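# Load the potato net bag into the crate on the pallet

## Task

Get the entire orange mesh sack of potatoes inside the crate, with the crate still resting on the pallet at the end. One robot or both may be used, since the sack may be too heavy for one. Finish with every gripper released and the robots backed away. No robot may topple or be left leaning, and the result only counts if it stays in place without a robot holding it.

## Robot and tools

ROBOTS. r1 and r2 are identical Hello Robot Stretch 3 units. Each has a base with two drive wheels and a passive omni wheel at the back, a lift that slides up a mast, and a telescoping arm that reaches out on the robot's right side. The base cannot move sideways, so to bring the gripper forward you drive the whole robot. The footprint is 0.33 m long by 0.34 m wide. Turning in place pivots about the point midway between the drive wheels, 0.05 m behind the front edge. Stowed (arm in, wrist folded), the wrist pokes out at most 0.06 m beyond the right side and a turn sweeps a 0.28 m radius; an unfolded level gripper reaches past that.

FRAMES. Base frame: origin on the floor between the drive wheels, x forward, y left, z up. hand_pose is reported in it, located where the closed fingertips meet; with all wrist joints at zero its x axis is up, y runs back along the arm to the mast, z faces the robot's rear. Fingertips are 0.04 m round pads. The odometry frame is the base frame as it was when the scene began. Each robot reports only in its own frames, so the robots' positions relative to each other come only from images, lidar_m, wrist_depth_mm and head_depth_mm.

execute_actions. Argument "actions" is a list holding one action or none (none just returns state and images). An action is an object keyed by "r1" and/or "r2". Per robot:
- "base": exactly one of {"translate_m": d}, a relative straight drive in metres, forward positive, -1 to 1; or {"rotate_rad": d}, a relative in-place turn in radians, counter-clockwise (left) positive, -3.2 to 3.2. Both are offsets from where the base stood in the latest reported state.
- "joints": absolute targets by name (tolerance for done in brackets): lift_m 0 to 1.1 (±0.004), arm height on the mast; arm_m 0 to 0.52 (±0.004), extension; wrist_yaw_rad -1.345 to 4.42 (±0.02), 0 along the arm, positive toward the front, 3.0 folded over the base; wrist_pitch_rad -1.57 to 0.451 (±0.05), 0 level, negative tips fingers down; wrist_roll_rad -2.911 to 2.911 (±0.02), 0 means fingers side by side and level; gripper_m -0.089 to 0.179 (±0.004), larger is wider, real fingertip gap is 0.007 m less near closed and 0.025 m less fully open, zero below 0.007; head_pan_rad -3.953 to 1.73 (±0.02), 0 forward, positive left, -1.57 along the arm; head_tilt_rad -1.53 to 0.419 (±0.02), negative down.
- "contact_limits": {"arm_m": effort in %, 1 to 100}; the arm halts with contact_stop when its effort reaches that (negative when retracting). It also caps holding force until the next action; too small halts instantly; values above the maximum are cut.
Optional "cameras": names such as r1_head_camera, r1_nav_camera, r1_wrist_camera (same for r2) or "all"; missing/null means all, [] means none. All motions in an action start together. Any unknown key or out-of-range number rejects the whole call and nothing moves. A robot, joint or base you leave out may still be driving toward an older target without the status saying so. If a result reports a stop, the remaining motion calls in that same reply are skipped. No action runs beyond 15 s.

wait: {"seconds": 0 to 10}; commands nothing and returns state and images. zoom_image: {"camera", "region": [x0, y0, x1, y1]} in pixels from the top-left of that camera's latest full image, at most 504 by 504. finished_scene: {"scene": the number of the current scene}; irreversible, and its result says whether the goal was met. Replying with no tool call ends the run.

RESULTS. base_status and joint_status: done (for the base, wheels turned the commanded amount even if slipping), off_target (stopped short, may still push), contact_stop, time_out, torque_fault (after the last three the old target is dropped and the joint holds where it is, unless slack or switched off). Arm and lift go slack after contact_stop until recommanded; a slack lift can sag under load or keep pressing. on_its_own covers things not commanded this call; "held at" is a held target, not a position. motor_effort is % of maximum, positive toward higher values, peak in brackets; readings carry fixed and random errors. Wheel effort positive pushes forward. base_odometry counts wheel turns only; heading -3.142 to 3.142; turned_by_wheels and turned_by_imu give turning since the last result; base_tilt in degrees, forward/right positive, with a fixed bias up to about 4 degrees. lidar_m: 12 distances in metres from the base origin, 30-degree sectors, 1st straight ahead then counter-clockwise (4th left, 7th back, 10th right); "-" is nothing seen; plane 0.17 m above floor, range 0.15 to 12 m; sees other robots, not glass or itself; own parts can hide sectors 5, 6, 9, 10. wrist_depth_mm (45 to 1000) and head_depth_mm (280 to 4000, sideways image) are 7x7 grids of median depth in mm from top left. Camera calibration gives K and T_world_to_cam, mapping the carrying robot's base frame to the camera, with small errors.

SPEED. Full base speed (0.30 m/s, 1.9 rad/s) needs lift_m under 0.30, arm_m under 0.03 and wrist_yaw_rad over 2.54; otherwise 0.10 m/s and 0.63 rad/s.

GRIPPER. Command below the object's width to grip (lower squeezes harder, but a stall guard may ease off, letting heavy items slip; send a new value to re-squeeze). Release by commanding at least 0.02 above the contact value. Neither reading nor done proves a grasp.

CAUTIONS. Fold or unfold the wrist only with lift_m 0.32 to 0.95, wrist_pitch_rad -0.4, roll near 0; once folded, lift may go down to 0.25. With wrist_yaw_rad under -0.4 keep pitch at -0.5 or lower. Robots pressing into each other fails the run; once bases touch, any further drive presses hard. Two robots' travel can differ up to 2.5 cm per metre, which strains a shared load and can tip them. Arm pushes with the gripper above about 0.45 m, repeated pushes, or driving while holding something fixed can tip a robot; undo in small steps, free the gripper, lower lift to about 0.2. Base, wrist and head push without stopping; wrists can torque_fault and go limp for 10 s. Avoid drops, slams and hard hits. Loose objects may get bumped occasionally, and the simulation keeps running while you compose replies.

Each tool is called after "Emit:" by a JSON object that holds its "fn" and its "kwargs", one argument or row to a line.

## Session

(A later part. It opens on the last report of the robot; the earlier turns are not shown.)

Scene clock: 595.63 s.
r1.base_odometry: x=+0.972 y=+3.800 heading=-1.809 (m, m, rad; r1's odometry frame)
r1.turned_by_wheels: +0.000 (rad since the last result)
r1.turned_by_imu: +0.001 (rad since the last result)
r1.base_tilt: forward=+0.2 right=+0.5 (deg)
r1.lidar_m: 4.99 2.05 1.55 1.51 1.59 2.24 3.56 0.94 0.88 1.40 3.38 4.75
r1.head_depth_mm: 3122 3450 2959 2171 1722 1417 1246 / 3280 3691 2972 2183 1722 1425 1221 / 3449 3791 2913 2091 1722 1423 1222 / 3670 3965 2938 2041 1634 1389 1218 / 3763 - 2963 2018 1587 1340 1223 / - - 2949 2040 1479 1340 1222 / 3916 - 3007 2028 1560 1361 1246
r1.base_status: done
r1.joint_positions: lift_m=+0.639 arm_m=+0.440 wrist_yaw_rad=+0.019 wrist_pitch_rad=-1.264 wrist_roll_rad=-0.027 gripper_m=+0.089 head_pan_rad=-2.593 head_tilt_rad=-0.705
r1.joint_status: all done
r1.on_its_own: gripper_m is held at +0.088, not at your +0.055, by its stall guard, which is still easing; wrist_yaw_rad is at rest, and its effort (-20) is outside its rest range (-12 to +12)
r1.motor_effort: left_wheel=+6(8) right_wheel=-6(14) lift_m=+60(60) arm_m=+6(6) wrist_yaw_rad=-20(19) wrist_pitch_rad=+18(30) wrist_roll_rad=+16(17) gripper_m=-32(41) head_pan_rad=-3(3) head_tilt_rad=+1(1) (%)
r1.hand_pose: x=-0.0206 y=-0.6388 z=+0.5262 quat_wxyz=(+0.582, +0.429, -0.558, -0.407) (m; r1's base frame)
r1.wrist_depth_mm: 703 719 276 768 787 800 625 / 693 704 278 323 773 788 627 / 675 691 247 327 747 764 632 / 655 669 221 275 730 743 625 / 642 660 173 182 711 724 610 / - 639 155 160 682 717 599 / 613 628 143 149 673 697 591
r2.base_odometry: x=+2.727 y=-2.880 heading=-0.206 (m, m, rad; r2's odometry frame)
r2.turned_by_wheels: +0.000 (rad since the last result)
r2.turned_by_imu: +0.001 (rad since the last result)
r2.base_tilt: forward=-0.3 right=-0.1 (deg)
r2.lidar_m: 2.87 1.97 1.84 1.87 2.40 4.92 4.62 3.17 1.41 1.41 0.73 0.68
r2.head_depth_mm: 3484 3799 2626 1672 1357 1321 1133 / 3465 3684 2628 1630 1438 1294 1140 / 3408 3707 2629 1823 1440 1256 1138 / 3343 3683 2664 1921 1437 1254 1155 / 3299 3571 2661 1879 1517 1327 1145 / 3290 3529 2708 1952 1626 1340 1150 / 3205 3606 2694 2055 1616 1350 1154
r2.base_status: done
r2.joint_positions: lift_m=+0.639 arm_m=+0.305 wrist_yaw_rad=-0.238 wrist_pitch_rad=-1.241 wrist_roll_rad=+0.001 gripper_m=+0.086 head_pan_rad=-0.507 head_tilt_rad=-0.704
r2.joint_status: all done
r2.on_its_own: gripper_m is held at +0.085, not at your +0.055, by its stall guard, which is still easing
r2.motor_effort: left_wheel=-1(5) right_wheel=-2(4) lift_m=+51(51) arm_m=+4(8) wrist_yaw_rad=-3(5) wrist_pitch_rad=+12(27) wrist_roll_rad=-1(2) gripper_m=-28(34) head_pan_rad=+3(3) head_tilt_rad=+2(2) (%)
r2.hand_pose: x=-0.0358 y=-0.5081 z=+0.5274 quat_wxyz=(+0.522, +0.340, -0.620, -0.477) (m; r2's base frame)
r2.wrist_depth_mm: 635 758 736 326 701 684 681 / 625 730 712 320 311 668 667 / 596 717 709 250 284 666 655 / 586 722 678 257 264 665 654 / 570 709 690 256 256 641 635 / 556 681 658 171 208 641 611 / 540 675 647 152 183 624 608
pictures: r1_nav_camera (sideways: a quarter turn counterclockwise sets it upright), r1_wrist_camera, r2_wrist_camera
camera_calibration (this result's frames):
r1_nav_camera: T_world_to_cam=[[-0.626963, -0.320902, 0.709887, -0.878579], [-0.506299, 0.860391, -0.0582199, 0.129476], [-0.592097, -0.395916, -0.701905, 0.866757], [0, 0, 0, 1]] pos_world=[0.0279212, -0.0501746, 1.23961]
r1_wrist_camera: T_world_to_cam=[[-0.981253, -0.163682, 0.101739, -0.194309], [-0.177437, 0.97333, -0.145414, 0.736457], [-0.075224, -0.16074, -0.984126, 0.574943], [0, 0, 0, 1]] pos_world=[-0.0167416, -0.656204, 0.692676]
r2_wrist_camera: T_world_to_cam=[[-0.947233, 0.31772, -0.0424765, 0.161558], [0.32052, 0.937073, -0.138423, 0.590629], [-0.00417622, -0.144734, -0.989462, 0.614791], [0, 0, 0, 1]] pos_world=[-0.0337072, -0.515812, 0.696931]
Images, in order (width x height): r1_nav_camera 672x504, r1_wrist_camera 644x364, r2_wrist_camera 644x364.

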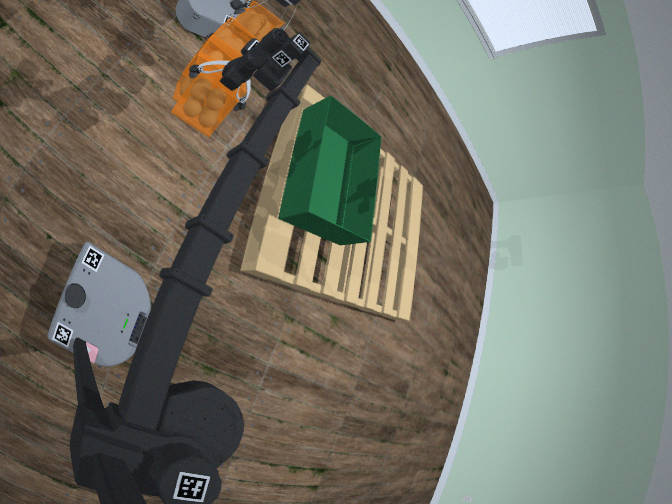

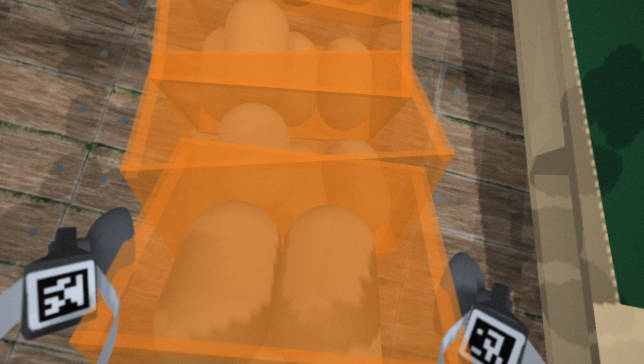

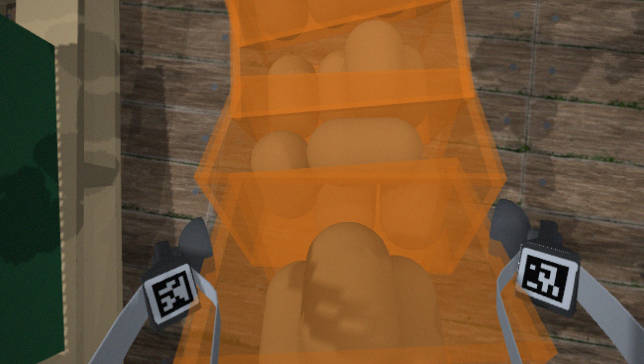

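Emit:
{"fn": "execute_actions", "kwargs": {
  "actions": [
    {"r1":{"base":{"rotate_rad":0.12},"joints":{"wrist_yaw_rad":-0.12,"gripper_m":0.05}},"r2":{"base":{"rotate_rad":-0.12},"joints":{"wrist_yaw_rad":-0.12,"gripper_m":0.05}}}
  ],
  "cameras": []
}}

Emit:
{"fn": "execute_actions", "kwargs": {
  "actions": [
    {"r1":{"base":{"rotate_rad":0.12},"joints":{"wrist_yaw_rad":-0.24}},"r2":{"base":{"rotate_rad":-0.13},"joints":{"wrist_yaw_rad":0.0}}}
  ],
  "cameras": []
}}

Emit:
{"fn": "execute_actions", "kwargs": {
  "actions": [
    {"r1":{"base":{"translate_m":-0.4},"joints":{"gripper_m":0.055,"head_tilt_rad":-1.0}},"r2":{"base":{"translate_m":0.4},"joints":{"gripper_m":0.055,"head_tilt_rad":-1.0}}}
  ],
  "cameras": ["r1_nav_camera","r1_wrist_camera","r2_nav_camera"]
}}

Scene clock: 602.90 s.
r1.base_odometry: x=+0.972 y=+3.800 heading=-1.689 (m, m, rad; r1's odometry frame)
r1.turned_by_wheels: +0.120 (rad since the last result)
r1.turned_by_imu: +0.122 (rad since the last result)
r1.base_tilt: forward=+0.1 right=+0.3 (deg)
r1.lidar_m: 3.62 1.86 1.52 1.51 1.66 2.61 3.57 0.88 0.93 1.40 3.55 5.11
r1.head_depth_mm: 3258 3539 2931 2164 1718 1422 1251 / 3507 3783 2952 2083 1714 1431 1217 / 3628 3894 2933 2033 1677 1418 1213 / - - 2920 2053 1626 1344 1220 / - - 2962 2038 1521 1361 1216 / 3868 - 2998 1764 1552 1402 1223 / 3476 3733 2948 1776 1438 1438 1249
r1.base_status: done
r1.joint_positions: lift_m=+0.639 arm_m=+0.440 wrist_yaw_rad=-0.106 wrist_pitch_rad=-1.277 wrist_roll_rad=-0.020 gripper_m=+0.053 head_pan_rad=-2.593 head_tilt_rad=-0.705
r1.joint_status: all done
r1.on_its_own: wrist_yaw_rad is at rest, and its effort (-15) is outside its rest range (-12 to +12)
r1.motor_effort: left_wheel=+2(8) right_wheel=-3(11) lift_m=+60(60) arm_m=+5(6) wrist_yaw_rad=-15(20) wrist_pitch_rad=+21(22) wrist_roll_rad=+13(16) gripper_m=-49(100) head_pan_rad=-3(3) head_tilt_rad=+1(1) (%)
r1.hand_pose: x=-0.0270 y=-0.6355 z=+0.5255 quat_wxyz=(+0.551, +0.395, -0.583, -0.447) (m; r1's base frame)
r1.wrist_depth_mm: 711 730 317 751 779 804 669 / 686 706 282 321 767 776 663 / 673 687 255 327 748 772 662 / 651 678 224 278 727 739 729 / 647 663 176 185 710 730 737 / - 642 155 161 692 709 709 / 618 619 143 148 666 704 698
r2.base_odometry: x=+2.727 y=-2.880 heading=-0.326 (m, m, rad; r2's odometry frame)
r2.turned_by_wheels: -0.120 (rad since the last result)
r2.turned_by_imu: -0.120 (rad since the last result)
r2.base_tilt: forward=-0.3 right=-0.1 (deg)
r2.lidar_m: 3.40 2.07 1.84 1.84 2.20 4.09 4.94 3.29 2.94 1.41 0.81 0.68
r2.head_depth_mm: 3645 3880 2618 1985 1458 1328 1135 / 3640 3874 2635 1646 1359 1325 1145 / 3536 3796 2631 1652 1446 1302 1146 / 3418 3769 2686 1827 1450 1247 1147 / 3324 3606 2684 1892 1451 1273 1152 / 3278 3556 2705 1890 1561 1341 1157 / 3169 3551 2700 1985 1607 1358 1158
r2.base_status: done
r2.joint_positions: lift_m=+0.639 arm_m=+0.305 wrist_yaw_rad=-0.123 wrist_pitch_rad=-1.254 wrist_roll_rad=+0.003 gripper_m=+0.052 head_pan_rad=-0.507 head_tilt_rad=-0.704
r2.joint_status: all done
r2.motor_effort: left_wheel=+2(12) right_wheel=-3(10) lift_m=+51(50) arm_m=+4(4) wrist_yaw_rad=+4(9) wrist_pitch_rad=+16(16) wrist_roll_rad=-2(2) gripper_m=-42(98) head_pan_rad=+2(3) head_tilt_rad=+2(2) (%)
r2.hand_pose: x=-0.0286 y=-0.5060 z=+0.5266 quat_wxyz=(+0.545, +0.378, -0.597, -0.450) (m; r2's base frame)
r2.wrist_depth_mm: 675 758 726 328 687 674 672 / 680 740 696 316 271 680 671 / 648 725 704 281 277 660 637 / 615 738 707 259 260 662 647 / 637 693 682 259 254 641 633 / 577 677 669 173 210 625 619 / 561 676 664 153 185 619 619
pictures: none
No camera images: the call's "cameras" was empty. Leave "cameras" out to get every camera's image.

Scene clock: 604.00 s.
r1.base_odometry: x=+0.972 y=+3.800 heading=-1.569 (m, m, rad; r1's odometry frame)
r1.turned_by_wheels: +0.120 (rad since the last result)
r1.turned_by_imu: +0.121 (rad since the last result)
r1.base_tilt: forward=+0.0 right=+0.2 (deg)
r1.lidar_m: 2.87 1.73 1.51 1.51 1.77 3.15 3.58 0.88 1.04 1.40 3.78 5.09
r1.head_depth_mm: 3463 3656 2908 2085 1709 1413 1236 / 3698 3994 2977 2026 1642 1425 1210 / - - 2928 2047 1591 1363 1223 / - - 2932 2059 1514 1346 1220 / 3793 - 2936 1781 1545 1390 1219 / 3443 3727 2968 1853 1477 1432 1221 / 3227 3490 2977 1790 1559 1436 1250
r1.base_status: done
r1.joint_positions: lift_m=+0.639 arm_m=+0.440 wrist_yaw_rad=-0.229 wrist_pitch_rad=-1.278 wrist_roll_rad=-0.014 gripper_m=+0.061 head_pan_rad=-2.593 head_tilt_rad=-0.705
r1.joint_status: all done
r1.on_its_own: gripper_m is held at +0.059, not at your +0.050, by its stall guard, which is still easing
r1.motor_effort: left_wheel=+1(8) right_wheel=-1(9) lift_m=+60(60) arm_m=+5(6) wrist_yaw_rad=-12(18) wrist_pitch_rad=+22(22) wrist_roll_rad=+10(13) gripper_m=-32(49) head_pan_rad=-3(3) head_tilt_rad=+2(1) (%)
r1.hand_pose: x=-0.0332 y=-0.6341 z=+0.5255 quat_wxyz=(+0.520, +0.358, -0.608, -0.482) (m; r1's base frame)
r1.wrist_depth_mm: 696 712 322 756 786 798 813 / 690 700 307 320 770 789 797 / 674 692 255 324 749 760 773 / 651 676 224 278 725 751 749 / 645 667 176 185 711 727 727 / - 643 155 161 689 715 728 / 617 629 143 149 672 697 706
r2.base_odometry: x=+2.727 y=-2.880 heading=-0.456 (m, m, rad; r2's odometry frame)
r2.turned_by_wheels: -0.130 (rad since the last result)
r2.turned_by_imu: -0.131 (rad since the last result)
r2.base_tilt: forward=-0.3 right=-0.1 (deg)
r2.lidar_m: 0.99 2.23 1.84 1.84 2.05 3.27 4.93 3.57 2.96 1.42 0.92 0.68
r2.head_depth_mm: 3932 3787 2629 1962 1554 1326 1142 / 3923 3877 2608 1823 1474 1330 1140 / 3738 3973 2693 1669 1363 1334 1141 / 3604 3812 2660 1642 1448 1273 1148 / 3462 3756 2703 1879 1449 1242 1143 / 3310 3548 2698 1893 1456 1307 1153 / 3158 3451 2696 1914 1574 1350 1160
r2.base_status: done
r2.joint_positions: lift_m=+0.639 arm_m=+0.305 wrist_yaw_rad=-0.005 wrist_pitch_rad=-1.253 wrist_roll_rad=+0.008 gripper_m=+0.060 head_pan_rad=-0.507 head_tilt_rad=-0.704
r2.joint_status: all done
r2.on_its_own: gripper_m is held at +0.058, not at your +0.050, by its stall guard, which is still easing
r2.motor_effort: left_wheel=+1(11) right_wheel=-2(9) lift_m=+51(51) arm_m=+4(4) wrist_yaw_rad=+6(7) wrist_pitch_rad=+16(17) wrist_roll_rad=-4(4) gripper_m=-38(42) head_pan_rad=+3(4) head_tilt_rad=+2(2) (%)
r2.hand_pose: x=-0.0219 y=-0.5068 z=+0.5267 quat_wxyz=(+0.569, +0.412, -0.576, -0.418) (m; r2's base frame)
r2.wrist_depth_mm: 765 760 743 331 326 680 670 / 717 755 722 318 267 658 663 / 716 732 697 265 275 672 661 / 699 706 697 258 259 656 644 / 699 687 673 257 251 644 635 / 703 692 686 173 208 638 625 / 670 681 678 153 184 610 612
pictures: none
No camera images: the call's "cameras" was empty. Leave "cameras" out to get every camera's image.

Scene clock: 609.17 s.
r1.base_odometry: x=+0.971 y=+4.200 heading=-1.569 (m, m, rad; r1's odometry frame)
r1.turned_by_wheels: +0.000 (rad since the last result)
r1.turned_by_imu: +0.002 (rad since the last result)
r1.base_tilt: forward=+0.1 right=+0.4 (deg)
r1.lidar_m: 3.08 1.85 1.62 1.63 1.90 3.18 3.20 0.69 0.59 1.36 3.66 5.47
r1.head_depth_mm: 2902 2303 1910 1633 1425 - - / 2903 2285 1764 1624 1417 1277 - / 2887 2305 1796 1527 1409 1246 - / 2895 2304 1759 1519 1322 1272 - / 2873 2285 1776 1400 1314 1170 1134 / 2881 2265 1760 1412 1222 1195 1114 / 2858 2274 1704 1441 1239 1206 1118
r1.base_status: done
r1.joint_positions: lift_m=+0.639 arm_m=+0.440 wrist_yaw_rad=-0.229 wrist_pitch_rad=-1.313 wrist_roll_rad=-0.016 gripper_m=+0.086 head_pan_rad=-2.593 head_tilt_rad=-0.988
r1.joint_status: gripper_m off_target (ended at +0.086, target +0.055); the others done
r1.on_its_own: gripper_m is held at +0.084, not at your +0.055, by its stall guard, which is still easing; wrist_yaw_rad is at rest, and its effort (-13) is outside its rest range (-12 to +12)
r1.motor_effort: left_wheel=+2(3) right_wheel=-4(7) lift_m=+59(60) arm_m=+5(5) wrist_yaw_rad=-13(13) wrist_pitch_rad=+32(31) wrist_roll_rad=+11(11) gripper_m=-31(74) head_pan_rad=-3(3) head_tilt_rad=-4(16) (%)
r1.hand_pose: x=-0.0311 y=-0.6254 z=+0.5238 quat_wxyz=(+0.512, +0.369, -0.601, -0.490) (m; r1's base frame)
r1.wrist_depth_mm: 688 703 708 729 748 499 651 / 679 695 307 316 729 481 638 / 662 684 291 326 723 483 625 / 653 669 225 282 703 486 610 / 645 663 180 190 689 489 597 / - 646 156 163 691 465 577 / 621 623 142 148 667 469 435
r2.base_odometry: x=+3.086 y=-3.056 heading=-0.456 (m, m, rad; r2's odometry frame)
r2.turned_by_wheels: +0.000 (rad since the last result)
r2.turned_by_imu: +0.002 (rad since the last result)
r2.base_tilt: forward=-0.3 right=+0.0 (deg)
r2.lidar_m: 3.49 2.13 1.77 1.76 1.96 3.16 5.31 3.67 3.05 1.38 0.36 0.40
r2.head_depth_mm: 2641 2137 1791 1351 1286 1205 1088 / 2633 2138 1609 1378 1234 1205 1087 / 2666 2145 1637 1349 1213 1164 1138 / 2634 2150 1681 1322 1219 1133 1108 / 2646 2139 1677 1417 1266 1191 1078 / 2634 2112 1678 1449 1326 1207 1085 / 2642 2131 1646 1511 1356 1210 1081
r2.base_status: done
r2.joint_positions: lift_m=+0.639 arm_m=+0.305 wrist_yaw_rad=-0.005 wrist_pitch_rad=-1.287 wrist_roll_rad=+0.014 gripper_m=+0.082 head_pan_rad=-0.507 head_tilt_rad=-0.988
r2.joint_status: gripper_m off_target (ended at +0.082, target +0.055); the others done
r2.on_its_own: gripper_m is held at +0.081, not at your +0.055, by its stall guard, which is still easing
r2.motor_effort: left_wheel=+0(7) right_wheel=-2(4) lift_m=+50(51) arm_m=+4(4) wrist_yaw_rad=+7(6) wrist_pitch_rad=+26(26) wrist_roll_rad=-6(6) gripper_m=-30(60) head_pan_rad=+3(2) head_tilt_rad=-5(24) (%)
r2.hand_pose: x=-0.0219 y=-0.4982 z=+0.5249 quat_wxyz=(+0.561, +0.420, -0.570, -0.429) (m; r2's base frame)
r2.wrist_depth_mm: 539 497 706 316 685 666 661 / 596 505 689 318 268 668 652 / 589 488 687 308 270 671 643 / 597 495 575 251 237 644 631 / 590 529 668 266 251 661 650 / 570 577 653 176 215 625 625 / 578 470 520 152 187 627 635
pictures: r1_nav_camera (sideways: a quarter turn counterclockwise sets it upright), r1_wrist_camera, r2_nav_camera (sideways: a quarter turn counterclockwise sets it upright)
camera_calibration (this result's frames):
r1_nav_camera: T_world_to_cam=[[-0.772308, -0.409593, 0.485566, -0.58543], [-0.492877, 0.868588, -0.05125, 0.1203], [-0.400765, -0.278905, -0.872697, 1.08765], [0, 0, 0, 1]] pos_world=[0.0430527, -0.0409284, 1.23962]
r1_wrist_camera: T_world_to_cam=[[-0.991927, 0.0875307, 0.0917616, -0.040196], [0.078498, 0.992104, -0.0978119, 0.715909], [-0.0995986, -0.0898191, -0.990966, 0.621171], [0, 0, 0, 1]] pos_world=[-0.0342011, -0.650945, 0.689272]
r2_nav_camera: T_world_to_cam=[[0.692981, -0.415715, 0.589031, -0.718242], [-0.515798, -0.856708, 0.00219296, 0.0483851], [0.503716, -0.30534, -0.808107, 1.01138], [0, 0, 0, 1]] pos_world=[0.0132362, 0.0516836, 1.24027]
Images, in order (width x height): r1_nav_camera 672x504, r1_wrist_camera 644x364, r2_nav_camera 672x504.

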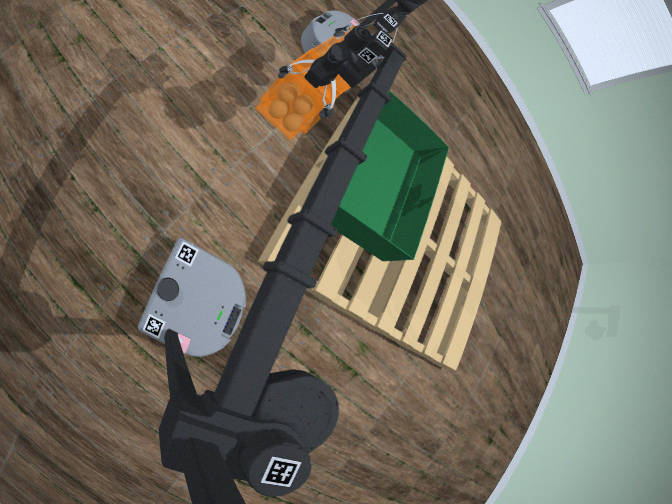

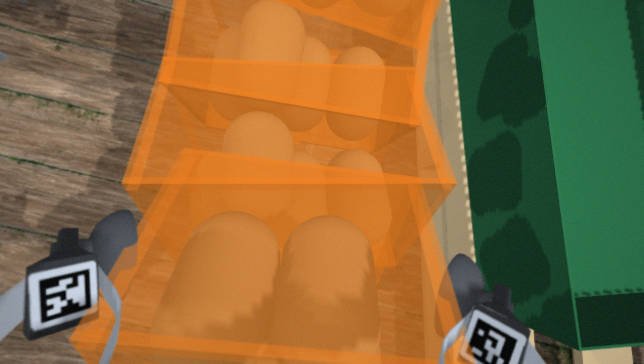

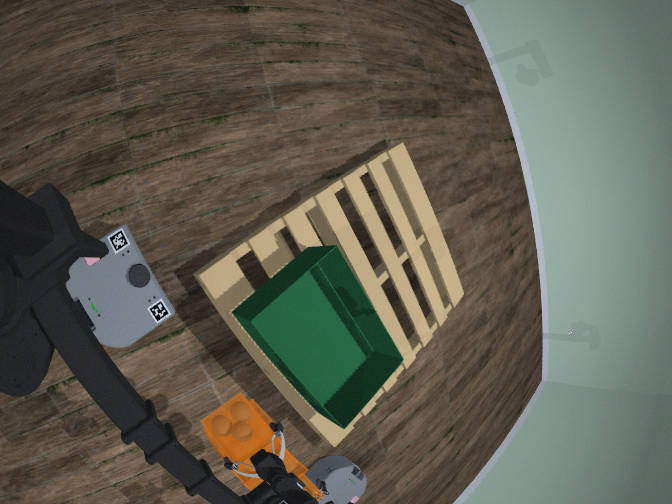

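Emit:
{"fn": "execute_actions", "kwargs": {
  "actions": [
    {"r1":{"base":{"translate_m":-0.46},"joints":{"gripper_m":0.05,"arm_m":0.47,"head_pan_rad":-1.5}},"r2":{"base":{"translate_m":0.46},"joints":{"gripper_m":0.05,"arm_m":0.28,"head_pan_rad":-1.5}}}
  ],
  "cameras": ["r1_nav_camera","r1_wrist_camera","r2_wrist_camera","r2_nav_camera"]
}}

Scene clock: 621.90 s.
r1.base_odometry: x=+0.970 y=+4.660 heading=-1.569 (m, m, rad; r1's odometry frame)
r1.turned_by_wheels: +0.000 (rad since the last result)
r1.turned_by_imu: +0.000 (rad since the last result)
r1.base_tilt: forward=+0.4 right=+0.3 (deg)
r1.lidar_m: 3.31 2.01 1.75 1.75 2.05 2.77 2.77 3.25 0.50 0.48 3.50 5.92
r1.head_depth_mm: 2672 2288 1900 1535 1309 1146 1104 / 2702 2291 1906 1564 - - - / 2757 2354 - 1460 1271 1195 1102 / 2738 2231 1701 1460 1259 1199 1124 / 2877 2256 1664 1479 1242 1125 1100 / 2826 2262 1824 1597 1374 1245 1118 / 2823 2263 1886 1619 1333 1204 1112
r1.base_status: done
r1.joint_positions: lift_m=+0.640 arm_m=+0.470 wrist_yaw_rad=-0.238 wrist_pitch_rad=-1.203 wrist_roll_rad=+0.004 gripper_m=+0.050 head_pan_rad=-1.507 head_tilt_rad=-0.989
r1.joint_status: all done
r1.motor_effort: left_wheel=+0(4) right_wheel=+0(5) lift_m=+43(43) arm_m=+5(8) wrist_yaw_rad=-3(4) wrist_pitch_rad=+1(1) wrist_roll_rad=+1(1) gripper_m=+0(91) head_pan_rad=+3(43) head_tilt_rad=-4(4) (%)
r1.hand_pose: x=-0.0380 y=-0.6821 z=+0.5306 quat_wxyz=(+0.530, +0.327, -0.627, -0.468) (m; r1's base frame)
r1.wrist_depth_mm: 749 568 578 604 580 716 742 / 728 559 625 639 584 693 717 / 697 531 599 616 607 654 679 / 624 516 577 588 601 627 653 / 602 497 560 570 578 602 635 / 579 637 542 553 555 574 612 / 569 425 519 535 538 469 586
r2.base_odometry: x=+3.499 y=-3.258 heading=-0.456 (m, m, rad; r2's odometry frame)
r2.turned_by_wheels: +0.000 (rad since the last result)
r2.turned_by_imu: -1.310 (rad since the last result)
r2.base_tilt: forward=-0.3 right=-0.1 (deg)
r2.lidar_m: 0.23 0.26 0.42 2.69 1.87 1.77 1.81 2.36 5.56 4.60 3.20 0.24
r2.head_depth_mm: 2665 2128 1775 1533 1351 1214 1102 / 2623 2127 1827 1564 - 1181 - / 2635 2138 1835 1480 1347 1209 - / 2651 2136 1797 1504 1352 1201 - / 2628 2134 1790 1546 1348 1204 975 / 2639 2115 1776 1537 1339 1204 967 / 2650 2122 1784 1539 1349 1182 977
r2.base_status: translate_m off_target (by the wheels' count: +0.4598 of +0.4600)
r2.joint_positions: lift_m=+0.639 arm_m=+0.280 wrist_yaw_rad=+0.001 wrist_pitch_rad=-1.205 wrist_roll_rad=+0.000 gripper_m=+0.050 head_pan_rad=-1.495 head_tilt_rad=-0.990
r2.joint_status: all done
r2.on_its_own: left_wheel is at rest, and its effort (+21) is outside its rest range (-18 to +18); right_wheel is at rest, and its effort (+21) is outside its rest range (-18 to +18)
r2.motor_effort: left_wheel=+21(25) right_wheel=+21(42) lift_m=+38(40) arm_m=-2(3) wrist_yaw_rad=-1(1) wrist_pitch_rad=+1(2) wrist_roll_rad=-1(1) gripper_m=+0(80) head_pan_rad=-2(34) head_tilt_rad=-4(5) (%)
r2.hand_pose: x=-0.0216 y=-0.4943 z=+0.5303 quat_wxyz=(+0.583, +0.401, -0.582, -0.401) (m; r2's base frame)
r2.wrist_depth_mm: 786 786 767 739 715 720 689 / 758 754 756 708 716 690 677 / 764 734 728 724 701 688 680 / 731 718 705 675 672 651 653 / 722 704 702 673 656 648 628 / 644 622 680 661 657 652 627 / 680 665 671 656 638 616 604
pictures: r1_nav_camera (sideways: a quarter turn counterclockwise sets it upright), r1_wrist_camera, r2_nav_camera (sideways: a quarter turn counterclockwise sets it upright), r2_wrist_camera
camera_calibration (this result's frames):
r1_nav_camera: T_world_to_cam=[[0.002699, -0.874933, 0.484237, -0.588427], [-0.998194, -0.0314167, -0.0512008, 0.123318], [0.0600104, -0.483224, -0.873438, 1.0858], [0, 0, 0, 1]] pos_world=[0.0595245, 0.0137261, 1.23963]
r1_wrist_camera: T_world_to_cam=[[-0.987052, 0.126032, 0.0992157, -0.0201551], [0.103495, 0.97299, -0.206349, 0.818916], [-0.122542, -0.193409, -0.973435, 0.541248], [0, 0, 0, 1]] pos_world=[-0.0383217, -0.689574, 0.697852]
r2_nav_camera: T_world_to_cam=[[0.0344741, -0.808692, 0.587222, -0.711868], [-0.999159, -0.0409443, 0.0022714, 0.0512315], [0.0222065, -0.586806, -0.809423, 1.01603], [0, 0, 0, 1]] pos_world=[0.0531669, 0.0226284, 1.24031]
r2_wrist_camera: T_world_to_cam=[[-0.995682, 0.081235, -0.0449295, 0.0541745], [0.087865, 0.98087, -0.173708, 0.608901], [0.0299588, -0.176906, -0.983772, 0.601538], [0, 0, 0, 1]] pos_world=[-0.0175819, -0.495238, 0.699981]
Images, in order (width x height): r1_nav_camera 672x504, r1_wrist_camera 644x364, r2_nav_camera 672x504, r2_wrist_camera 644x364.

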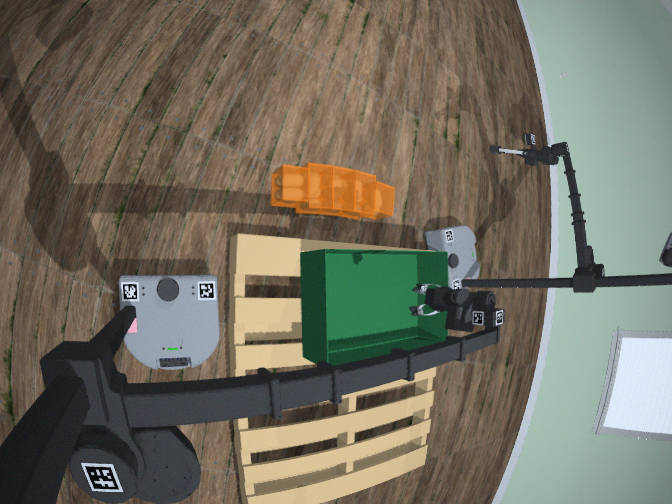

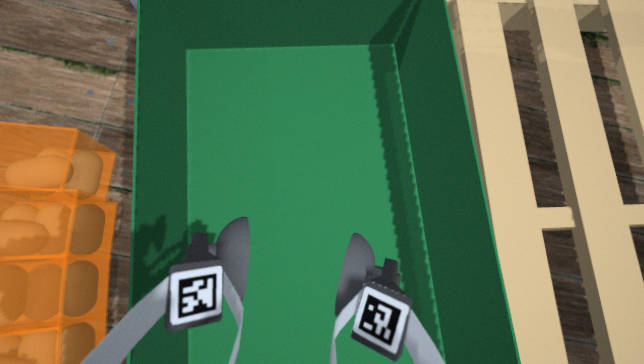

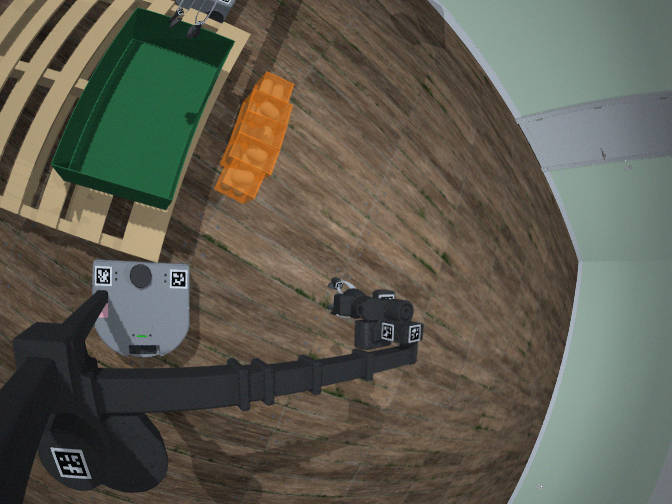

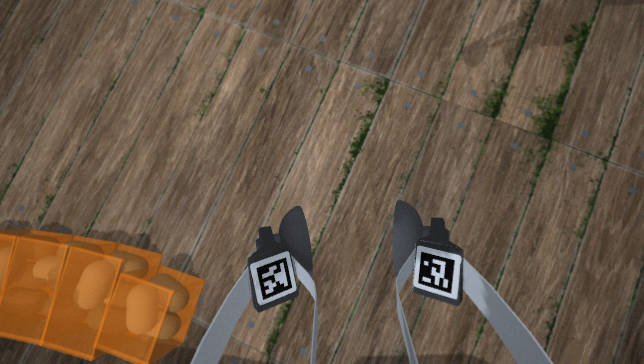

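Emit:
{"fn": "execute_actions", "kwargs": {
  "actions": [
    {"r1":{"base":{"translate_m":0.6},"joints":{"gripper_m":0.17,"arm_m":0.4}},"r2":{"base":{"translate_m":-0.27},"joints":{"gripper_m":0.17,"arm_m":0.0}}}
  ],
  "cameras": []
}}

Emit:
{"fn": "execute_actions", "kwargs": {
  "actions": [
    {"r2":{"base":{"rotate_rad":1.3}},"r1":{"joints":{"lift_m":0.4}}}
  ],
  "cameras": ["r1_wrist_camera","r2_nav_camera","r1_nav_camera"]
}}

Scene clock: 633.67 s.
r1.base_odometry: x=+0.972 y=+4.060 heading=-1.569 (m, m, rad; r1's odometry frame)
r1.turned_by_wheels: +0.000 (rad since the last result)
r1.turned_by_imu: +0.003 (rad since the last result)
r1.base_tilt: forward=-0.1 right=+0.5 (deg)
r1.lidar_m: 2.98 1.81 1.58 1.58 1.86 3.33 3.33 0.69 0.68 3.14 3.69 5.33
r1.head_depth_mm: 2711 2241 1900 1394 1325 1200 1123 / 2685 2274 1856 1648 - - - / 2805 2290 - 1565 1352 1234 1160 / 2861 2308 1994 1573 1399 1244 1149 / 2876 2279 1900 1607 1407 1245 1119 / 2839 2260 1877 1605 1399 1245 1117 / 2837 2285 1893 1595 1405 1248 1117
r1.base_status: done
r1.joint_positions: lift_m=+0.640 arm_m=+0.400 wrist_yaw_rad=-0.238 wrist_pitch_rad=-1.203 wrist_roll_rad=+0.004 gripper_m=+0.170 head_pan_rad=-1.507 head_tilt_rad=-0.989
r1.joint_status: all done
r1.motor_effort: left_wheel=+0(4) right_wheel=+0(5) lift_m=+42(43) arm_m=-5(8) wrist_yaw_rad=-2(2) wrist_pitch_rad=+1(1) wrist_roll_rad=+1(1) gripper_m=+0(95) head_pan_rad=+3(3) head_tilt_rad=-4(3) (%)
r1.hand_pose: x=-0.0380 y=-0.6129 z=+0.5306 quat_wxyz=(+0.530, +0.327, -0.627, -0.468) (m; r1's base frame)
r1.wrist_depth_mm: 751 777 802 823 836 659 732 / 734 748 760 789 810 660 539 / 687 710 736 748 764 651 506 / 674 690 708 721 737 636 485 / 653 677 688 694 712 707 495 / - 651 664 678 675 597 493 / 609 626 638 649 567 - 579
r2.base_odometry: x=+3.256 y=-3.139 heading=-0.456 (m, m, rad; r2's odometry frame)
r2.turned_by_wheels: +0.000 (rad since the last result)
r2.turned_by_imu: +0.001 (rad since the last result)
r2.base_tilt: forward=-0.3 right=-0.2 (deg)
r2.lidar_m: 0.50 0.56 3.38 2.32 1.62 1.53 1.56 2.04 4.81 4.97 3.47 1.63
r2.head_depth_mm: 2645 2127 1775 1536 1354 1206 1103 / 2661 2125 1789 1533 1359 - - / 2650 2137 1786 1554 1375 - - / 2624 2142 1773 1531 1378 1205 - / 2667 2121 1786 1532 1348 1204 1085 / 2643 2125 1777 1546 1356 1206 1084 / 2631 2139 1772 1537 1348 1212 1028
r2.base_status: done
r2.joint_positions: lift_m=+0.639 arm_m=+0.003 wrist_yaw_rad=+0.001 wrist_pitch_rad=-1.205 wrist_roll_rad=+0.000 gripper_m=+0.170 head_pan_rad=-1.495 head_tilt_rad=-0.990
r2.joint_status: all done
joint sent to its limit — the command would take r2.arm_m past its lower limit, so that joint was sent only as far as its limit.
r2.motor_effort: left_wheel=+0(13) right_wheel=+0(12) lift_m=+38(38) arm_m=-3(4) wrist_yaw_rad=-2(1) wrist_pitch_rad=+2(2) wrist_roll_rad=-1(1) gripper_m=-1(82) head_pan_rad=-1(2) head_tilt_rad=-4(4) (%)
r2.hand_pose: x=-0.0216 y=-0.2170 z=+0.5303 quat_wxyz=(+0.583, +0.401, -0.582, -0.401) (m; r2's base frame)
r2.wrist_depth_mm: 814 766 782 738 721 717 707 / 776 753 730 722 712 700 671 / 754 740 713 701 699 678 682 / 677 711 709 698 685 673 647 / 713 713 693 671 662 645 640 / 677 694 687 667 - 628 - / 543 555 656 640 - 627 603
pictures: none
No camera images: the call's "cameras" was empty. Leave "cameras" out to get every camera's image.

Scene clock: 636.70 s.
r1.base_odometry: x=+0.972 y=+4.060 heading=-1.569 (m, m, rad; r1's odometry frame)
r1.turned_by_wheels: +0.000 (rad since the last result)
r1.turned_by_imu: +0.000 (rad since the last result)
r1.base_tilt: forward=+0.2 right=+0.4 (deg)
r1.lidar_m: 2.98 1.80 1.58 1.58 1.86 3.31 3.33 0.69 0.68 1.75 3.71 5.33
r1.head_depth_mm: 2624 2290 1907 1400 1325 1219 1124 / 2775 2180 1808 1608 1393 1229 1137 / 2851 2297 1838 1667 1364 1248 1155 / 2916 2303 1892 1689 1407 1243 1158 / 2854 2266 1884 1606 1406 1245 1113 / 2867 2291 1887 1595 1404 1250 1120 / 2862 2259 1886 1601 1403 1235 1115
r1.base_status: not commanded
r1.joint_positions: lift_m=+0.400 arm_m=+0.400 wrist_yaw_rad=-0.238 wrist_pitch_rad=-1.203 wrist_roll_rad=+0.004 gripper_m=+0.170 head_pan_rad=-1.507 head_tilt_rad=-0.989
r1.joint_status: all done
r1.motor_effort: left_wheel=+0(1) right_wheel=+0(0) lift_m=+22(34) arm_m=-5(5) wrist_yaw_rad=-3(2) wrist_pitch_rad=+1(1) wrist_roll_rad=+1(1) gripper_m=+0(1) head_pan_rad=+3(3) head_tilt_rad=-4(3) (%)
r1.hand_pose: x=-0.0380 y=-0.6129 z=+0.2913 quat_wxyz=(+0.530, +0.327, -0.627, -0.468) (m; r1's base frame)
r1.wrist_depth_mm: 488 503 517 535 430 565 434 / 472 486 499 510 468 540 526 / 458 463 481 492 411 520 453 / 440 451 460 476 413 499 496 / 427 436 443 452 421 480 478 / - 419 432 441 367 467 464 / 399 408 419 427 427 - 448
r2.base_odometry: x=+3.256 y=-3.139 heading=+0.844 (m, m, rad; r2's odometry frame)
r2.turned_by_wheels: +1.300 (rad since the last result)
r2.turned_by_imu: +1.321 (rad since the last result)
r2.base_tilt: forward=-0.3 right=-0.2 (deg)
r2.lidar_m: 3.38 1.84 1.53 1.53 1.70 2.75 5.43 3.95 3.27 0.50 0.51 3.41
r2.head_depth_mm: 2642 2143 1782 1540 1343 1204 1101 / 2565 1790 1732 1538 1362 - - / 1637 1856 1768 1463 1366 - - / 2659 2127 1745 1499 1329 1161 - / 2638 2121 1503 1386 1201 1165 1087 / 2642 2130 1507 1378 1176 1172 1086 / 2664 2146 1518 1336 1196 1182 1086
r2.base_status: done
r2.joint_positions: lift_m=+0.639 arm_m=+0.003 wrist_yaw_rad=+0.001 wrist_pitch_rad=-1.205 wrist_roll_rad=+0.000 gripper_m=+0.170 head_pan_rad=-1.495 head_tilt_rad=-0.990
r2.joint_status: not commanded
r2.motor_effort: left_wheel=-4(9) right_wheel=+2(4) lift_m=+38(38) arm_m=-3(3) wrist_yaw_rad=-1(1) wrist_pitch_rad=+2(2) wrist_roll_rad=-1(1) gripper_m=+0(1) head_pan_rad=-2(2) head_tilt_rad=-4(4) (%)
r2.hand_pose: x=-0.0216 y=-0.2170 z=+0.5303 quat_wxyz=(+0.583, +0.401, -0.582, -0.401) (m; r2's base frame)
r2.wrist_depth_mm: 530 635 625 740 720 716 710 / 485 498 532 722 717 701 681 / 637 616 600 689 696 682 686 / 615 608 610 682 675 667 657 / 717 708 689 680 661 652 655 / 703 701 667 650 - 638 - / 684 663 660 657 - 627 608
pictures: r1_nav_camera (sideways: a quarter turn counterclockwise sets it upright), r1_wrist_camera, r2_nav_camera (sideways: a quarter turn counterclockwise sets it upright)
camera_calibration (this result's frames):
r1_nav_camera: T_world_to_cam=[[0.00276929, -0.874932, 0.484237, -0.588427], [-0.998192, -0.0314969, -0.0512008, 0.123318], [0.0600492, -0.48322, -0.873437, 1.0858], [0, 0, 0, 1]] pos_world=[0.0595234, 0.0137304, 1.23963]
r1_wrist_camera: T_world_to_cam=[[-0.987053, 0.126028, 0.0992097, -0.00513756], [0.103499, 0.973, -0.206296, 0.702189], [-0.12253, -0.193357, -0.973447, 0.321766], [0, 0, 0, 1]] pos_world=[-0.0383208, -0.620366, 0.458591]
r2_nav_camera: T_world_to_cam=[[0.0344734, -0.808691, 0.587223, -0.711869], [-0.999159, -0.0409434, 0.00227136, 0.0512315], [0.0222061, -0.586807, -0.809422, 1.01603], [0, 0, 0, 1]] pos_world=[0.053167, 0.0226283, 1.24031]
Images, in order (width x height): r1_nav_camera 672x504, r1_wrist_camera 644x364, r2_nav_camera 672x504.

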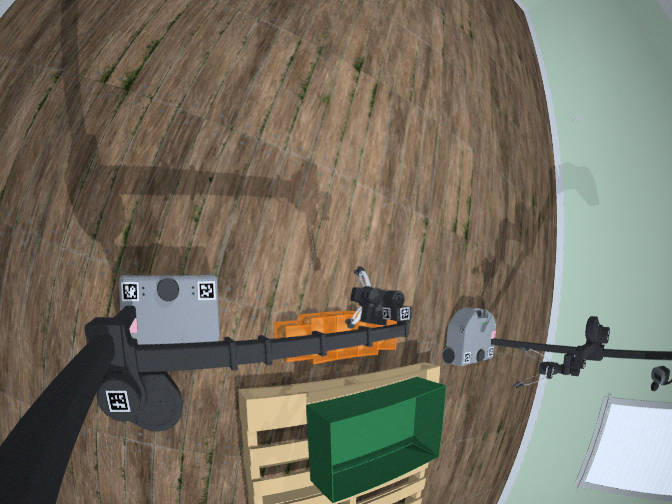

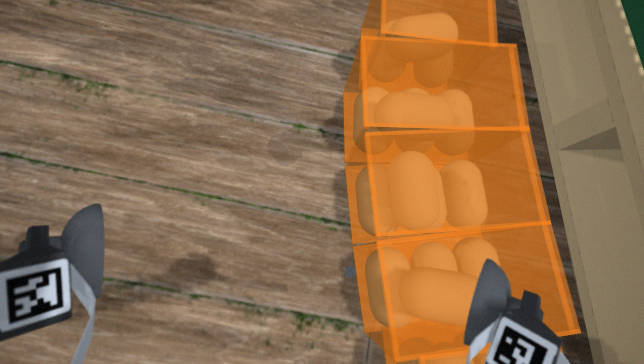

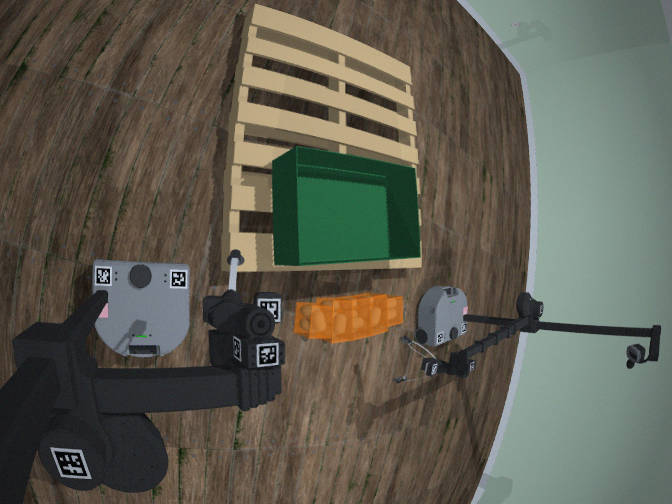

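Emit:
{"fn": "execute_actions", "kwargs": {
  "actions": [
    {"r1":{"base":{"translate_m":-0.16},"joints":{"arm_m":0.22,"wrist_yaw_rad":0}},"r2":{"joints":{"arm_m":0.15,"lift_m":0.42}}}
  ],
  "cameras": ["r1_wrist_camera","r2_wrist_camera","r2_head_camera"]
}}

Scene clock: 645.50 s.
r1.base_odometry: x=+0.971 y=+4.220 heading=-1.569 (m, m, rad; r1's odometry frame)
r1.turned_by_wheels: +0.000 (rad since the last result)
r1.turned_by_imu: +0.000 (rad since the last result)
r1.base_tilt: forward=+0.0 right=+0.3 (deg)
r1.lidar_m: 3.07 1.86 1.62 1.63 1.92 3.17 3.17 0.69 0.58 1.58 3.65 5.48
r1.head_depth_mm: 2764 2298 1903 1464 1290 1162 1110 / 2781 2235 1920 1432 1270 1162 1112 / 1495 1894 1804 1615 1458 1233 1159 / 2729 2293 1852 1615 1394 1228 1150 / 2909 2290 1895 1611 1405 1246 1119 / 2861 2275 1894 1617 1401 1244 1117 / 2835 2272 1870 1603 1406 1236 1110
r1.base_status: done
r1.joint_positions: lift_m=+0.400 arm_m=+0.220 wrist_yaw_rad=-0.001 wrist_pitch_rad=-1.203 wrist_roll_rad=+0.004 gripper_m=+0.170 head_pan_rad=-1.507 head_tilt_rad=-0.989
r1.joint_status: all done
r1.motor_effort: left_wheel=+0(4) right_wheel=+1(4) lift_m=+23(23) arm_m=-5(5) wrist_yaw_rad=+2(3) wrist_pitch_rad=+1(1) wrist_roll_rad=+1(1) gripper_m=+0(1) head_pan_rad=+3(3) head_tilt_rad=-4(4) (%)
r1.hand_pose: x=-0.0217 y=-0.4349 z=+0.2913 quat_wxyz=(+0.581, +0.399, -0.584, -0.402) (m; r1's base frame)
r1.wrist_depth_mm: 493 503 517 471 543 552 382 / 473 482 495 444 524 510 369 / 456 471 478 430 505 502 359 / 439 453 465 383 483 480 347 / 430 438 444 346 472 458 339 / - 421 430 436 454 450 345 / 397 407 418 424 437 - 333
r2.base_odometry: x=+3.256 y=-3.139 heading=+0.844 (m, m, rad; r2's odometry frame)
r2.turned_by_wheels: +0.000 (rad since the last result)
r2.turned_by_imu: +0.001 (rad since the last result)
r2.base_tilt: forward=-0.4 right=-0.1 (deg)
r2.lidar_m: 3.36 1.85 1.53 1.52 1.70 2.75 5.44 3.95 3.27 0.50 0.51 3.39
r2.head_depth_mm: 2654 2114 1793 1544 1354 1203 1081 / 2632 2121 1780 1529 1353 1207 - / 2562 1727 1774 1461 1403 1205 - / 1700 1848 1733 1511 1257 1181 - / 2646 2117 1511 1379 1200 1162 1078 / 2635 2127 1496 1384 1178 1167 1083 / 2636 2136 1531 1328 1191 1182 1088
r2.base_status: not commanded
r2.joint_positions: lift_m=+0.421 arm_m=+0.150 wrist_yaw_rad=+0.001 wrist_pitch_rad=-1.205 wrist_roll_rad=+0.000 gripper_m=+0.170 head_pan_rad=-1.495 head_tilt_rad=-0.990
r2.joint_status: all done
r2.motor_effort: left_wheel=-3(4) right_wheel=+2(1) lift_m=+16(32) arm_m=+4(5) wrist_yaw_rad=-1(1) wrist_pitch_rad=+2(2) wrist_roll_rad=-1(1) gripper_m=-1(0) head_pan_rad=-2(2) head_tilt_rad=-4(4) (%)
r2.hand_pose: x=-0.0216 y=-0.3638 z=+0.3114 quat_wxyz=(+0.583, +0.401, -0.582, -0.401) (m; r2's base frame)
r2.wrist_depth_mm: 410 205 238 516 499 493 490 / 230 245 279 500 490 486 465 / 320 341 370 483 473 477 467 / 386 484 367 479 468 459 453 / 375 383 357 461 464 445 434 / 387 429 465 457 456 443 - / 476 458 463 456 441 426 425
pictures: r1_wrist_camera, r2_head_camera (sideways: a quarter turn clockwise sets it upright), r2_wrist_camera
camera_calibration (this result's frames):
r1_wrist_camera: T_world_to_cam=[[-0.989155, -0.108324, 0.0991919, -0.113479], [-0.126926, 0.970256, -0.206139, 0.521036], [-0.0739117, -0.216493, -0.973482, 0.349176], [0, 0, 0, 1]] pos_world=[-0.020307, -0.442236, 0.458579]
r2_head_camera: T_world_to_cam=[[-0.000380928, 0.835641, -0.549276, 0.7319], [0.999751, 0.012566, 0.0184239, -0.0308714], [0.0222979, -0.549132, -0.835438, 1.04707], [0, 0, 0, 1]] pos_world=[0.00779514, -0.0362405, 1.27734]
r2_wrist_camera: T_world_to_cam=[[-0.995682, 0.0812351, -0.0449301, 0.0337356], [0.0878654, 0.980869, -0.173714, 0.442847], [0.0299589, -0.176912, -0.983771, 0.409259], [0, 0, 0, 1]] pos_world=[-0.0175819, -0.364712, 0.481061]
Images, in order (width x height): r1_wrist_camera 644x364, r2_head_camera 896x504, r2_wrist_camera 644x364.

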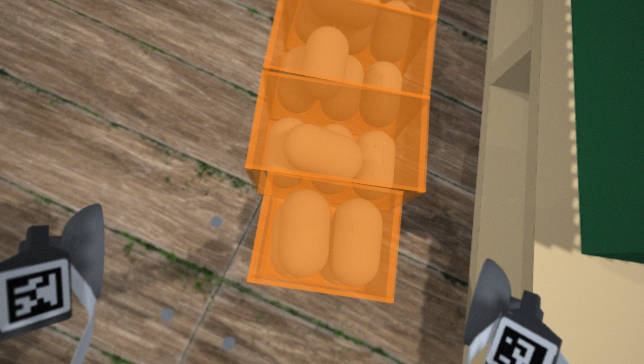

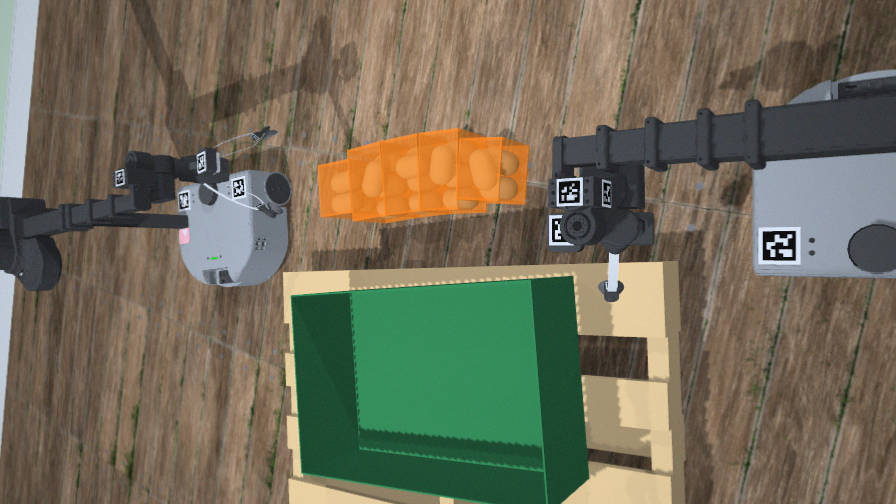

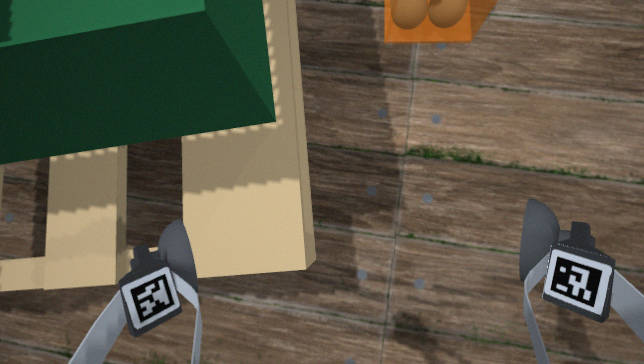

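Emit:
{"fn": "execute_actions", "kwargs": {
  "actions": [
    {"r1":{"base":{"translate_m":-0.03},"joints":{"lift_m":0.35}},"r2":{"base":{"translate_m":-0.1},"joints":{"arm_m":0.4,"lift_m":0.38}}}
  ],
  "cameras": ["r1_wrist_camera","r2_wrist_camera"]
}}

Scene clock: 653.97 s.
r1.base_odometry: x=+0.971 y=+4.250 heading=-1.569 (m, m, rad; r1's odometry frame)
r1.turned_by_wheels: +0.000 (rad since the last result)
r1.turned_by_imu: +0.000 (rad since the last result)
r1.base_tilt: forward=+0.1 right=+0.3 (deg)
r1.lidar_m: 3.11 1.86 1.63 1.63 1.92 3.14 3.16 0.69 0.57 1.56 3.64 5.48
r1.head_depth_mm: 2737 2297 1914 1461 1282 1210 1109 / 2810 2283 1909 1425 1224 1143 1111 / 2790 2285 1801 1593 1448 1229 - / 1534 1823 1793 1613 1384 1227 1154 / 2873 2284 1887 1603 1403 1249 1120 / 2904 2281 1871 1600 1394 1254 1117 / 2833 2268 1886 1609 1393 1241 1120
r1.base_status: done
r1.joint_positions: lift_m=+0.350 arm_m=+0.220 wrist_yaw_rad=-0.001 wrist_pitch_rad=-1.203 wrist_roll_rad=+0.004 gripper_m=+0.170 head_pan_rad=-1.507 head_tilt_rad=-0.989
r1.joint_status: all done
r1.motor_effort: left_wheel=-1(7) right_wheel=+0(3) lift_m=+23(23) arm_m=-5(5) wrist_yaw_rad=+1(1) wrist_pitch_rad=+1(1) wrist_roll_rad=+1(1) gripper_m=+0(0) head_pan_rad=+3(3) head_tilt_rad=-4(4) (%)
r1.hand_pose: x=-0.0217 y=-0.4349 z=+0.2413 quat_wxyz=(+0.581, +0.399, -0.584, -0.402) (m; r1's base frame)
r1.wrist_depth_mm: 433 449 460 359 486 470 341 / 422 431 438 401 466 463 330 / 407 416 421 321 454 445 320 / 390 401 407 369 434 423 308 / 381 389 390 296 417 406 300 / - 377 382 389 401 398 294 / 355 363 372 381 391 - 284
r2.base_odometry: x=+3.190 y=-3.214 heading=+0.844 (m, m, rad; r2's odometry frame)
r2.turned_by_wheels: +0.000 (rad since the last result)
r2.turned_by_imu: +0.001 (rad since the last result)
r2.base_tilt: forward=-0.3 right=-0.2 (deg)
r2.lidar_m: 3.48 1.87 1.55 1.54 1.72 2.78 5.34 3.92 3.26 0.66 0.52 0.67
r2.head_depth_mm: 2662 2144 1787 1537 1354 1203 1083 / 2630 2137 1779 1540 1349 1210 - / 2617 2131 1786 1566 1345 1216 - / 2392 1416 1742 1522 1348 1207 - / 2399 2113 1642 1429 1243 1185 1084 / 2650 2113 1501 1379 1200 1164 1084 / 2656 2133 1507 1375 1180 1166 1085
r2.base_status: done
r2.joint_positions: lift_m=+0.381 arm_m=+0.400 wrist_yaw_rad=+0.001 wrist_pitch_rad=-1.205 wrist_roll_rad=+0.000 gripper_m=+0.170 head_pan_rad=-1.495 head_tilt_rad=-0.990
r2.joint_status: all done
r2.motor_effort: left_wheel=-3(10) right_wheel=+1(3) lift_m=+15(17) arm_m=+4(4) wrist_yaw_rad=-1(2) wrist_pitch_rad=+2(2) wrist_roll_rad=-1(1) gripper_m=-1(0) head_pan_rad=-2(2) head_tilt_rad=-5(4) (%)
r2.hand_pose: x=-0.0216 y=-0.6138 z=+0.2714 quat_wxyz=(+0.583, +0.401, -0.582, -0.401) (m; r2's base frame)
r2.wrist_depth_mm: 226 324 479 472 357 452 447 / 220 317 466 403 405 438 441 / 215 299 460 444 340 431 424 / 208 291 441 442 427 420 421 / 205 265 431 432 419 412 404 / 203 237 419 422 410 404 - / 194 276 405 410 406 395 387
pictures: r1_wrist_camera, r2_wrist_camera
camera_calibration (this result's frames):
r1_wrist_camera: T_world_to_cam=[[-0.989155, -0.108323, 0.0991918, -0.108519], [-0.126925, 0.970256, -0.206139, 0.510725], [-0.0739118, -0.216493, -0.973482, 0.300502], [0, 0, 0, 1]] pos_world=[-0.020307, -0.442233, 0.408578]
r2_wrist_camera: T_world_to_cam=[[-0.995682, 0.0812337, -0.044932, 0.0522467], [0.0878651, 0.980864, -0.173738, 0.681119], [0.0299588, -0.176936, -0.983766, 0.32566], [0, 0, 0, 1]] pos_world=[-0.0175819, -0.614709, 0.441057]
Images, in order (width x height): r1_wrist_camera 644x364, r2_wrist_camera 644x364.

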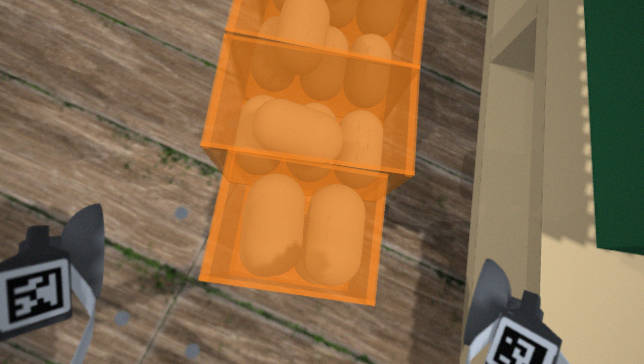

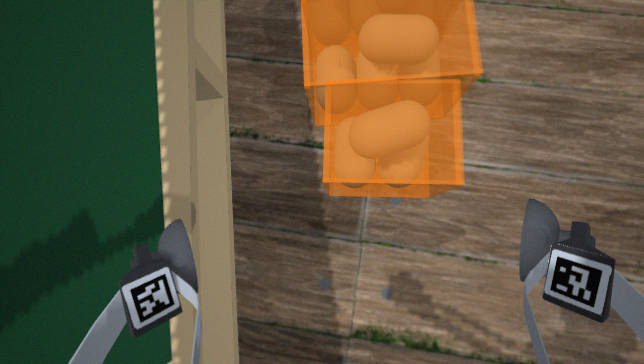

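Emit:
{"fn": "execute_actions", "kwargs": {
  "actions": [
    {"r1":{"joints":{"arm_m":0.24}},"r2":{"base":{"translate_m":-0.05},"joints":{"arm_m":0.51,"lift_m":0.35}}}
  ],
  "cameras": ["r2_wrist_camera"]
}}

Scene clock: 658.43 s.
r1.base_odometry: x=+0.971 y=+4.250 heading=-1.569 (m, m, rad; r1's odometry frame)
r1.turned_by_wheels: +0.000 (rad since the last result)
r1.turned_by_imu: +0.000 (rad since the last result)
r1.base_tilt: forward=+0.2 right=+0.3 (deg)
r1.lidar_m: 3.07 1.87 1.64 1.64 1.93 3.14 3.14 0.68 0.56 1.56 3.65 5.48
r1.head_depth_mm: 2711 2324 1891 1451 1299 1219 1111 / 2823 2308 1897 1424 1226 1148 1114 / 2807 2271 1856 1588 1460 1233 - / 1559 1814 1247 1602 1359 1226 1154 / 2779 2249 1848 1606 1407 1244 1125 / 2860 2257 1873 1600 1397 1249 1121 / 2857 2286 1864 1605 1399 1243 1122
r1.base_status: not commanded
r1.joint_positions: lift_m=+0.350 arm_m=+0.240 wrist_yaw_rad=-0.001 wrist_pitch_rad=-1.203 wrist_roll_rad=+0.004 gripper_m=+0.170 head_pan_rad=-1.507 head_tilt_rad=-0.989
r1.joint_status: all done
r1.motor_effort: left_wheel=+0(0) right_wheel=+0(0) lift_m=+23(23) arm_m=+5(7) wrist_yaw_rad=+1(1) wrist_pitch_rad=+1(1) wrist_roll_rad=+1(1) gripper_m=+1(0) head_pan_rad=+3(4) head_tilt_rad=-4(4) (%)
r1.hand_pose: x=-0.0217 y=-0.4541 z=+0.2413 quat_wxyz=(+0.581, +0.399, -0.584, -0.402) (m; r1's base frame)
r1.wrist_depth_mm: 438 451 458 383 489 481 341 / 421 432 438 390 468 454 329 / 407 417 421 376 449 447 321 / 392 400 408 367 434 425 309 / 381 388 391 295 419 411 300 / - 376 379 292 401 395 292 / 355 362 370 382 390 - 283
r2.base_odometry: x=+3.157 y=-3.251 heading=+0.844 (m, m, rad; r2's odometry frame)
r2.turned_by_wheels: +0.000 (rad since the last result)
r2.turned_by_imu: +0.001 (rad since the last result)
r2.base_tilt: forward=-0.3 right=+0.0 (deg)
r2.lidar_m: 3.53 1.88 1.56 1.55 1.73 2.80 5.28 3.89 3.26 0.94 0.54 0.67
r2.head_depth_mm: 2619 2144 1785 1532 1347 1198 1084 / 2659 2125 1779 1536 1349 1200 - / 2621 2130 1786 1498 1339 1201 - / 2546 1763 1774 1458 1354 1201 - / 1488 1859 1729 1469 1305 1195 1082 / 2631 2143 1494 1378 1176 1163 1083 / 2626 2131 1504 1382 1184 1163 1085
r2.base_status: done
r2.joint_positions: lift_m=+0.351 arm_m=+0.510 wrist_yaw_rad=+0.001 wrist_pitch_rad=-1.205 wrist_roll_rad=+0.000 gripper_m=+0.170 head_pan_rad=-1.495 head_tilt_rad=-0.990
r2.joint_status: all done
r2.motor_effort: left_wheel=-3(10) right_wheel=+1(3) lift_m=+16(14) arm_m=+4(4) wrist_yaw_rad=-1(1) wrist_pitch_rad=+2(2) wrist_roll_rad=-1(1) gripper_m=-1(0) head_pan_rad=-1(1) head_tilt_rad=-4(4) (%)
r2.hand_pose: x=-0.0216 y=-0.7238 z=+0.2414 quat_wxyz=(+0.583, +0.401, -0.582, -0.401) (m; r2's base frame)
r2.wrist_depth_mm: 299 432 451 387 431 421 414 / 290 430 447 373 417 409 401 / 284 337 428 359 407 409 394 / 276 376 419 362 397 394 386 / 270 299 406 299 384 386 376 / 261 288 401 387 384 373 - / 251 381 390 384 375 367 365
pictures: r2_wrist_camera
camera_calibration (this result's frames):
r2_wrist_camera: T_world_to_cam=[[-0.995682, 0.0812328, -0.0449335, 0.0598347], [0.087865, 0.980861, -0.173755, 0.783807], [0.0299589, -0.176953, -0.983763, 0.276679], [0, 0, 0, 1]] pos_world=[-0.0175819, -0.724707, 0.411066]
Images, in order (width x height): r2_wrist_camera 644x364.

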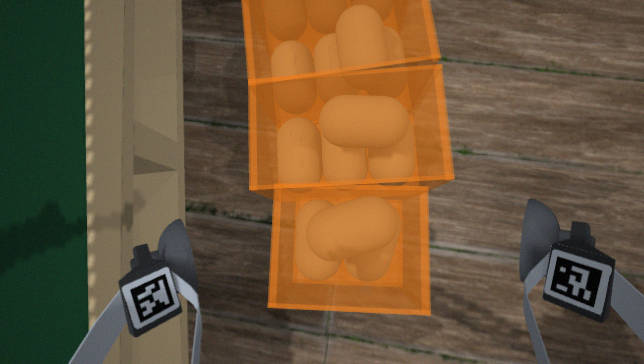

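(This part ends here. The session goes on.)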